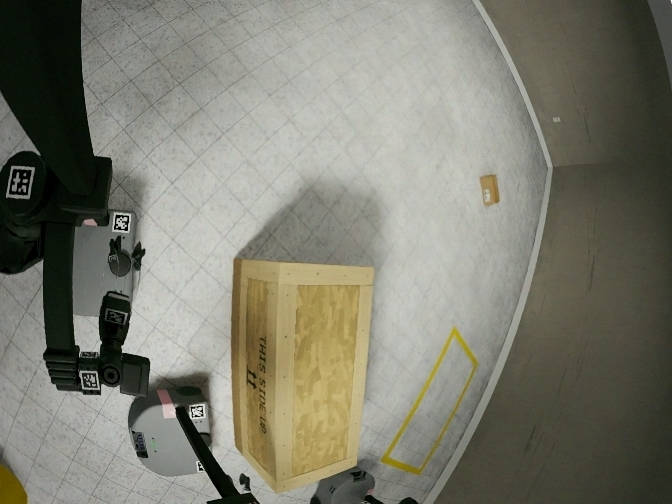

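Call:
execute_actions(
  actions=[
    {"r2":{"base":{"translate_m":0.39}},"r3":{"base":{"rotate_rad":-0.5},"joints":{"lift_m":0.85}},"r1":{"base":{"rotate_rad":-1.2}}},
  ],
  cameras=[],
)

Call:
execute_actions(
  actions=[
    {"r3":{"base":{"translate_m":-0.52}},"r1":{"base":{"translate_m":1.0}}},
  ],
  cameras=[],
)

Call:
execute_actions(
  actions=[
    {"r3":{"base":{"rotate_rad":0.51}}},
  ],
  cameras=["r3_head_camera","r3_nav_camera","r1_nav_camera"],
)

Scene clock: 660.47 s.
r1.base_odometry: x=+2.400 y=-0.862 heading=-1.545 (m, m, rad; r1's odometry frame)
r1.turned_by_wheels: -1.200 (rad since the last result)
r1.turned_by_imu: -1.208 (rad since the last result)
r1.base_tilt: forward=+1.2 right=+0.9 (deg)
r1.lidar_m: 1.76 3.69 3.02 1.63 1.38 1.38 1.56 2.56 4.99 0.63 0.63 1.75
r1.head_depth_mm: 3110 3376 3084 2080 1721 1408 1187 / 3332 3675 3111 2051 1720 1398 1187 / 3685 3907 3038 2195 1710 1404 1185 / 3992 - 3064 2178 1709 1397 1184 / - - 3060 2197 1715 1401 1184 / 3746 - 3020 2169 1701 1392 1177 / 3421 3748 3027 2182 1709 1398 1182
r1.base_status: done
r1.joint_positions: lift_m=+0.280 arm_m=+0.001 wrist_yaw_rad=+2.998 wrist_pitch_rad=-0.488 wrist_roll_rad=+0.004 gripper_m=+0.037 head_pan_rad=-0.007 head_tilt_rad=-0.594
r1.joint_status: not commanded
r1.motor_effort: left_wheel=+3(14) right_wheel=-2(8) lift_m=+20(21) arm_m=+1(1) wrist_yaw_rad=+3(2) wrist_pitch_rad=+5(5) wrist_roll_rad=+0(0) gripper_m=-1(1) head_pan_rad=+4(5) head_tilt_rad=-4(4) (%)
r1.hand_pose: x=+0.0096 y=+0.0668 z=+0.2773 quat_wxyz=(+0.220, +0.698, +0.121, +0.671) (m; r1's base frame)
r1.wrist_depth_mm: - - - - - - - / - - - - 979 973 999 / 774 738 785 773 758 750 751 / 632 629 623 625 620 616 614 / 536 526 - 556 526 515 508 / 476 - - - 436 441 443 / - - - - 396 397 392
r2.base_odometry: x=+0.662 y=-1.137 heading=+0.058 (m, m, rad; r2's odometry frame)
r2.turned_by_wheels: +0.000 (rad since the last result)
r2.turned_by_imu: -0.001 (rad since the last result)
r2.base_tilt: forward=-0.7 right=-1.2 (deg)
r2.lidar_m: - 4.40 4.33 2.51 2.00 1.99 2.16 1.43 0.50 0.30 0.15 -
r2.head_depth_mm: 2545 2463 1968 1639 986 864 779 / 2697 2440 1970 1640 975 861 776 / 2897 2428 1924 1621 974 856 774 / 3013 2369 1925 1626 965 852 770 / 3059 2357 1909 1614 1384 1183 1059 / 3020 2337 1907 1605 1389 1219 1087 / 2989 2251 1886 1599 1378 1210 1081
r2.base_status: done
r2.joint_positions: lift_m=+0.524 arm_m=+0.003 wrist_yaw_rad=+2.939 wrist_pitch_rad=-0.577 wrist_roll_rad=-0.015 gripper_m=+0.037 head_pan_rad=-0.002 head_tilt_rad=-0.895
r2.joint_status: not commanded
r2.motor_effort: left_wheel=-2(2) right_wheel=+1(6) lift_m=+43(43) arm_m=+0(0) wrist_yaw_rad=+0(0) wrist_pitch_rad=+9(9) wrist_roll_rad=-1(0) gripper_m=+0(0) head_pan_rad=+1(1) head_tilt_rad=-3(4) (%)
r2.hand_pose: x=+0.0194 y=+0.0496 z=+0.5028 quat_wxyz=(+0.268, +0.689, +0.134, +0.660) (m; r2's base frame)
r2.wrist_depth_mm: - - - - - - - / - - - - - - - / - - - - - - - / 996 - - 956 991 - 991 / 853 795 842 824 811 823 833 / 735 736 - 751 743 732 720 / 649 641 638 639 637 249 248
r3.base_odometry: x=+0.435 y=-1.110 heading=-2.531 (m, m, rad; r3's odometry frame)
r3.turned_by_wheels: -0.500 (rad since the last result)
r3.turned_by_imu: -0.495 (rad since the last result)
r3.base_tilt: forward=-0.6 right=-0.9 (deg)
r3.lidar_m: 0.21 0.20 0.21 0.30 0.63 2.31 2.28 1.01 0.99 3.84 3.11 1.07
r3.head_depth_mm: 2127 1846 1635 1449 1310 1200 1128 / 1203 1775 1587 1446 1310 1195 1136 / 2103 1231 1497 1439 1297 1187 - / 2076 1781 1558 1436 1283 1183 - / 2061 1802 1590 1380 899 1155 - / 2034 1779 1563 980 885 1058 - / 2023 1760 1546 968 879 834 1079
r3.base_status: done
r3.joint_positions: lift_m=+0.850 arm_m=+0.000 wrist_yaw_rad=+3.000 wrist_pitch_rad=-0.570 wrist_roll_rad=+0.011 gripper_m=+0.037 head_pan_rad=-0.004 head_tilt_rad=-1.092
r3.joint_status: all done
r3.motor_effort: left_wheel=+3(5) right_wheel=-1(4) lift_m=+23(23) arm_m=-2(2) wrist_yaw_rad=+0(0) wrist_pitch_rad=+8(8) wrist_roll_rad=+1(1) gripper_m=-1(0) head_pan_rad=+2(2) head_tilt_rad=-2(2) (%)
r3.hand_pose: x=+0.0073 y=+0.0553 z=+0.8298 quat_wxyz=(+0.247, +0.694, +0.149, +0.659) (m; r3's base frame)
r3.wrist_depth_mm: 537 - - - - - - / - - - - - - - / - - - - - - - / - - 851 811 808 - - / - - - 713 711 741 - / - 897 - 683 627 615 - / 875 885 884 836 554 550 876
pictures: none
No camera images: the call's "cameras" was empty. Leave "cameras" out to get every camera's image.

Scene clock: 667.07 s.
r1.base_odometry: x=+2.426 y=-1.861 heading=-1.545 (m, m, rad; r1's odometry frame)
r1.turned_by_wheels: +0.000 (rad since the last result)
r1.turned_by_imu: +0.003 (rad since the last result)
r1.base_tilt: forward=+1.2 right=+0.9 (deg)
r1.lidar_m: 2.97 3.01 3.01 2.52 2.10 2.10 2.39 0.89 0.78 1.08 2.64 0.84
r1.head_depth_mm: 2398 2617 2785 2182 1674 1252 1189 / 2592 2846 2996 2197 1713 1371 1185 / 2824 3164 3097 2197 1707 1396 1188 / 3146 3476 3026 2185 1705 1399 1186 / 3343 3657 2998 2182 1710 1399 1179 / 3064 3326 3041 2179 1692 1405 1181 / 2794 3026 3014 2165 1691 1384 1177
r1.base_status: done
r1.joint_positions: lift_m=+0.280 arm_m=+0.001 wrist_yaw_rad=+2.998 wrist_pitch_rad=-0.488 wrist_roll_rad=+0.004 gripper_m=+0.037 head_pan_rad=-0.007 head_tilt_rad=-0.594
r1.joint_status: not commanded
r1.motor_effort: left_wheel=+3(10) right_wheel=-2(5) lift_m=+21(20) arm_m=+1(1) wrist_yaw_rad=+3(3) wrist_pitch_rad=+5(6) wrist_roll_rad=+0(0) gripper_m=+0(0) head_pan_rad=+5(4) head_tilt_rad=-3(4) (%)
r1.hand_pose: x=+0.0096 y=+0.0668 z=+0.2773 quat_wxyz=(+0.220, +0.698, +0.121, +0.671) (m; r1's base frame)
r1.wrist_depth_mm: - - - - - - - / - - - - 977 990 975 / 771 770 767 788 791 742 730 / 624 635 622 640 619 628 604 / 535 529 - 552 527 518 516 / 470 - - - 443 445 440 / - - - - 396 390 389
r2.base_odometry: x=+0.662 y=-1.137 heading=+0.058 (m, m, rad; r2's odometry frame)
r2.turned_by_wheels: +0.000 (rad since the last result)
r2.turned_by_imu: -0.002 (rad since the last result)
r2.base_tilt: forward=-0.5 right=-1.1 (deg)
r2.lidar_m: - 4.37 4.35 2.52 2.00 1.99 2.16 0.61 1.49 0.30 0.15 -
r2.head_depth_mm: 2524 2431 1971 1664 982 863 780 / 2706 2419 1937 1646 976 861 777 / 2880 2405 1938 1625 970 854 773 / 3015 2361 1927 1622 964 853 771 / 3120 2358 1906 1611 1386 1181 1059 / 3064 2337 1900 1601 1387 1218 1088 / 3012 2244 1868 1591 1369 1208 1082
r2.base_status: not commanded
r2.joint_positions: lift_m=+0.524 arm_m=+0.003 wrist_yaw_rad=+2.939 wrist_pitch_rad=-0.577 wrist_roll_rad=-0.015 gripper_m=+0.037 head_pan_rad=-0.002 head_tilt_rad=-0.895
r2.joint_status: not commanded
r2.motor_effort: left_wheel=-2(1) right_wheel=+2(2) lift_m=+43(43) arm_m=-1(1) wrist_yaw_rad=+1(0) wrist_pitch_rad=+9(9) wrist_roll_rad=-1(1) gripper_m=+0(1) head_pan_rad=+1(1) head_tilt_rad=-3(3) (%)
r2.hand_pose: x=+0.0194 y=+0.0496 z=+0.5028 quat_wxyz=(+0.268, +0.689, +0.134, +0.660) (m; r2's base frame)
r2.wrist_depth_mm: - - - - - - - / - - - - - - - / - - - - - - - / 962 - 977 988 978 986 981 / 835 818 872 828 864 864 845 / 729 735 - 712 753 726 721 / 650 655 645 639 631 249 249
r3.base_odometry: x=+0.861 y=-0.811 heading=-2.531 (m, m, rad; r3's odometry frame)
r3.turned_by_wheels: +0.000 (rad since the last result)
r3.turned_by_imu: -0.002 (rad since the last result)
r3.base_tilt: forward=-0.6 right=-0.9 (deg)
r3.lidar_m: 0.68 0.66 0.68 0.72 2.20 1.79 1.77 1.94 0.73 0.74 1.09 1.26
r3.head_depth_mm: 2148 1856 1647 1437 1321 1199 1132 / 2125 1831 1628 1448 1308 1199 1136 / 2120 1823 1613 1444 1301 1192 - / 2088 1804 1541 1422 1293 1189 - / 2077 1767 1139 1381 1285 1185 - / 2022 1230 1088 1303 1274 1172 - / 2029 1758 1079 1163 1259 1160 1076
r3.base_status: done
r3.joint_positions: lift_m=+0.850 arm_m=+0.000 wrist_yaw_rad=+3.000 wrist_pitch_rad=-0.570 wrist_roll_rad=+0.011 gripper_m=+0.037 head_pan_rad=-0.004 head_tilt_rad=-1.092
r3.joint_status: not commanded
r3.motor_effort: left_wheel=+1(3) right_wheel=-1(4) lift_m=+23(23) arm_m=-2(2) wrist_yaw_rad=+0(1) wrist_pitch_rad=+8(8) wrist_roll_rad=+1(1) gripper_m=+0(0) head_pan_rad=+2(2) head_tilt_rad=-2(2) (%)
r3.hand_pose: x=+0.0073 y=+0.0553 z=+0.8298 quat_wxyz=(+0.247, +0.694, +0.149, +0.659) (m; r3's base frame)
r3.wrist_depth_mm: - - - 621 - - - / - - - - 629 - - / - - - - 940 - - / - - - - 934 831 831 / - - - - - 792 709 / - - - - - 837 661 / 873 859 856 887 890 887 709
pictures: none
No camera images: the call's "cameras" was empty. Leave "cameras" out to get every camera's image.

Scene clock: 669.00 s.
r1.base_odometry: x=+2.426 y=-1.861 heading=-1.545 (m, m, rad; r1's odometry frame)
r1.turned_by_wheels: +0.000 (rad since the last result)
r1.turned_by_imu: +0.000 (rad since the last result)
r1.base_tilt: forward=+1.2 right=+0.9 (deg)
r1.lidar_m: 2.97 3.02 3.02 2.51 2.10 2.10 2.39 0.88 0.78 1.08 2.64 0.84
r1.head_depth_mm: 2403 2613 2783 2200 1665 1253 1186 / 2609 2863 2958 2204 1710 1364 1184 / 2809 3132 3053 2206 1705 1404 1185 / 3097 3460 3072 2203 1704 1398 1182 / 3318 3655 3078 2200 1709 1399 1181 / 3025 3362 3020 2184 1710 1395 1179 / 2817 3026 3044 2184 1686 1391 1179
r1.base_status: not commanded
r1.joint_positions: lift_m=+0.280 arm_m=+0.001 wrist_yaw_rad=+2.998 wrist_pitch_rad=-0.488 wrist_roll_rad=+0.004 gripper_m=+0.037 head_pan_rad=-0.007 head_tilt_rad=-0.594
r1.joint_status: not commanded
r1.motor_effort: left_wheel=+2(3) right_wheel=-2(2) lift_m=+21(21) arm_m=+1(1) wrist_yaw_rad=+4(4) wrist_pitch_rad=+6(5) wrist_roll_rad=+0(0) gripper_m=+0(1) head_pan_rad=+4(4) head_tilt_rad=-4(4) (%)
r1.hand_pose: x=+0.0096 y=+0.0668 z=+0.2773 quat_wxyz=(+0.220, +0.698, +0.121, +0.671) (m; r1's base frame)
r1.wrist_depth_mm: - - - - - - - / - - 996 993 - 995 949 / 787 772 765 776 748 749 750 / 633 636 633 626 612 619 614 / 531 520 - 555 534 510 517 / 468 - - - 437 446 443 / - - - - 397 390 390
r2.base_odometry: x=+0.662 y=-1.137 heading=+0.058 (m, m, rad; r2's odometry frame)
r2.turned_by_wheels: +0.000 (rad since the last result)
r2.turned_by_imu: -0.001 (rad since the last result)
r2.base_tilt: forward=-0.6 right=-1.1 (deg)
r2.lidar_m: - 4.39 4.32 2.51 2.00 1.99 2.16 0.67 1.49 0.30 0.15 -
r2.head_depth_mm: 2539 2446 1989 1664 985 863 779 / 2711 2388 1975 1644 978 859 776 / 2862 2425 1944 1633 974 857 775 / 2990 2383 1930 1624 963 849 772 / 3054 2354 1921 1614 1391 1180 1051 / 3032 2347 1900 1606 1389 1213 1089 / 3003 2273 1872 1587 1374 1211 1077
r2.base_status: not commanded
r2.joint_positions: lift_m=+0.524 arm_m=+0.003 wrist_yaw_rad=+2.939 wrist_pitch_rad=-0.577 wrist_roll_rad=-0.015 gripper_m=+0.037 head_pan_rad=-0.002 head_tilt_rad=-0.895
r2.joint_status: not commanded
r2.motor_effort: left_wheel=-2(2) right_wheel=+2(2) lift_m=+43(43) arm_m=+0(1) wrist_yaw_rad=+0(1) wrist_pitch_rad=+9(9) wrist_roll_rad=-1(1) gripper_m=-1(0) head_pan_rad=+2(1) head_tilt_rad=-4(3) (%)
r2.hand_pose: x=+0.0194 y=+0.0496 z=+0.5028 quat_wxyz=(+0.268, +0.689, +0.134, +0.660) (m; r2's base frame)
r2.wrist_depth_mm: - - - - - - - / - - - - - - - / - - - - - - - / - - 993 976 984 - 981 / 831 824 842 830 825 812 849 / 753 724 - 740 746 734 725 / 655 643 648 649 621 249 250
r3.base_odometry: x=+0.861 y=-0.811 heading=-2.021 (m, m, rad; r3's odometry frame)
r3.turned_by_wheels: +0.510 (rad since the last result)
r3.turned_by_imu: +0.504 (rad since the last result)
r3.base_tilt: forward=-0.5 right=-0.8 (deg)
r3.lidar_m: 0.66 0.68 0.72 2.23 1.79 1.77 1.94 0.74 0.74 1.09 1.25 0.69
r3.head_depth_mm: 2143 1885 1607 1460 1316 1209 1133 / 2116 1850 1119 1381 1309 1196 1132 / 2133 1836 1117 1373 1295 1190 - / 2083 1811 1124 1372 1293 1191 - / 2046 1801 1116 1351 1287 1188 - / 2043 1227 1099 1246 1247 1170 - / 2022 1228 839 1206 1155 1162 1079
r3.base_status: done
r3.joint_positions: lift_m=+0.850 arm_m=+0.000 wrist_yaw_rad=+3.000 wrist_pitch_rad=-0.570 wrist_roll_rad=+0.011 gripper_m=+0.037 head_pan_rad=-0.004 head_tilt_rad=-1.092
r3.joint_status: not commanded
r3.motor_effort: left_wheel=-2(4) right_wheel=+3(5) lift_m=+23(23) arm_m=-2(2) wrist_yaw_rad=-1(1) wrist_pitch_rad=+8(8) wrist_roll_rad=+1(1) gripper_m=+0(1) head_pan_rad=+1(2) head_tilt_rad=-2(2) (%)
r3.hand_pose: x=+0.0073 y=+0.0553 z=+0.8298 quat_wxyz=(+0.247, +0.694, +0.149, +0.659) (m; r3's base frame)
r3.wrist_depth_mm: - - - - - 564 - / - - - - - 547 - / - - - - - - 469 / - - - - - - 567 / - - - - - 934 723 / - - - - 864 835 667 / 871 879 866 883 884 867 680
pictures: r1_nav_camera (sideways: a quarter turn counterclockwise sets it upright), r3_head_camera (sideways: a quarter turn clockwise sets it upright), r3_nav_camera (sideways: a quarter turn counterclockwise sets it upright)
camera_calibration (this result's frames):
r1_nav_camera: T_world_to_cam=[[0.549618, 0.031231, 0.834832, -1.05307], [-0.0264727, -0.998148, 0.0547691, -0.0162543], [0.834997, -0.0522024, -0.547773, 0.665214], [0, 0, 0, 1]] pos_world=[0.0229044, 0.0513899, 1.24441]
r3_head_camera: T_world_to_cam=[[-0.888262, -0.0380881, -0.457755, 0.614003], [-0.0112778, 0.998064, -0.061161, 0.0756602], [0.459198, -0.0491645, -0.886972, 1.11063], [0, 0, 0, 1]] pos_world=[0.0362508, 0.00247596, 1.27079]
r3_nav_camera: T_world_to_cam=[[0.881543, -0.0106913, 0.471982, -0.572147], [0.0195814, -0.998055, -0.059181, 0.121365], [0.471697, 0.0614127, -0.87962, 1.09785], [0, 0, 0, 1]] pos_world=[-0.0158565, 0.0475901, 1.24292]
Images, in order (width x height): r1_nav_camera 672x504, r3_head_camera 896x504, r3_nav_camera 672x504.

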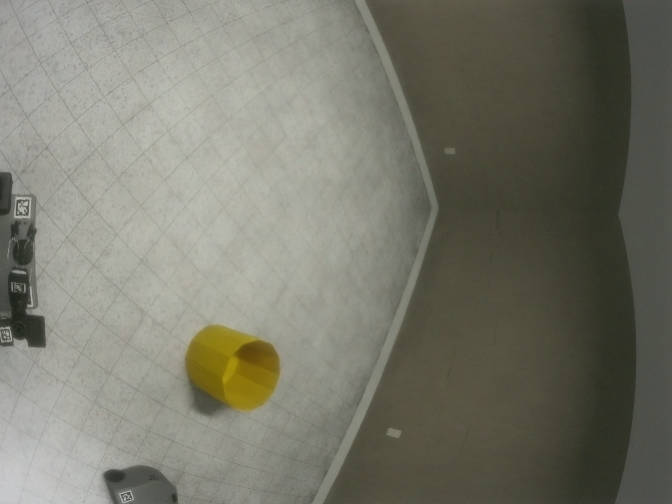

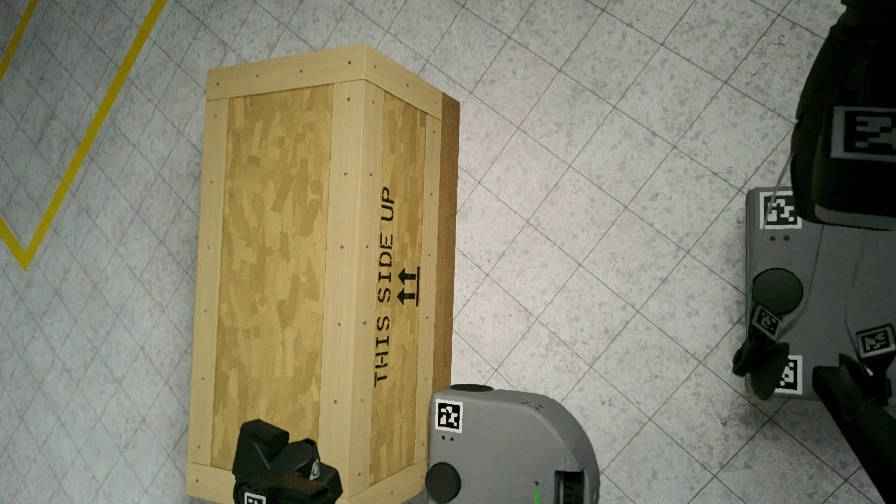

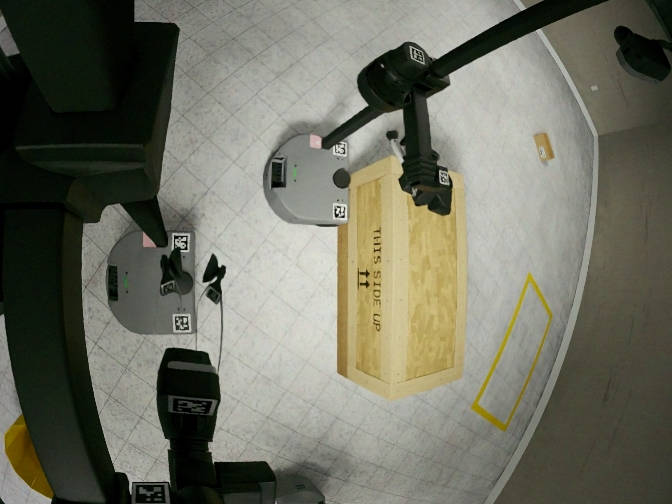

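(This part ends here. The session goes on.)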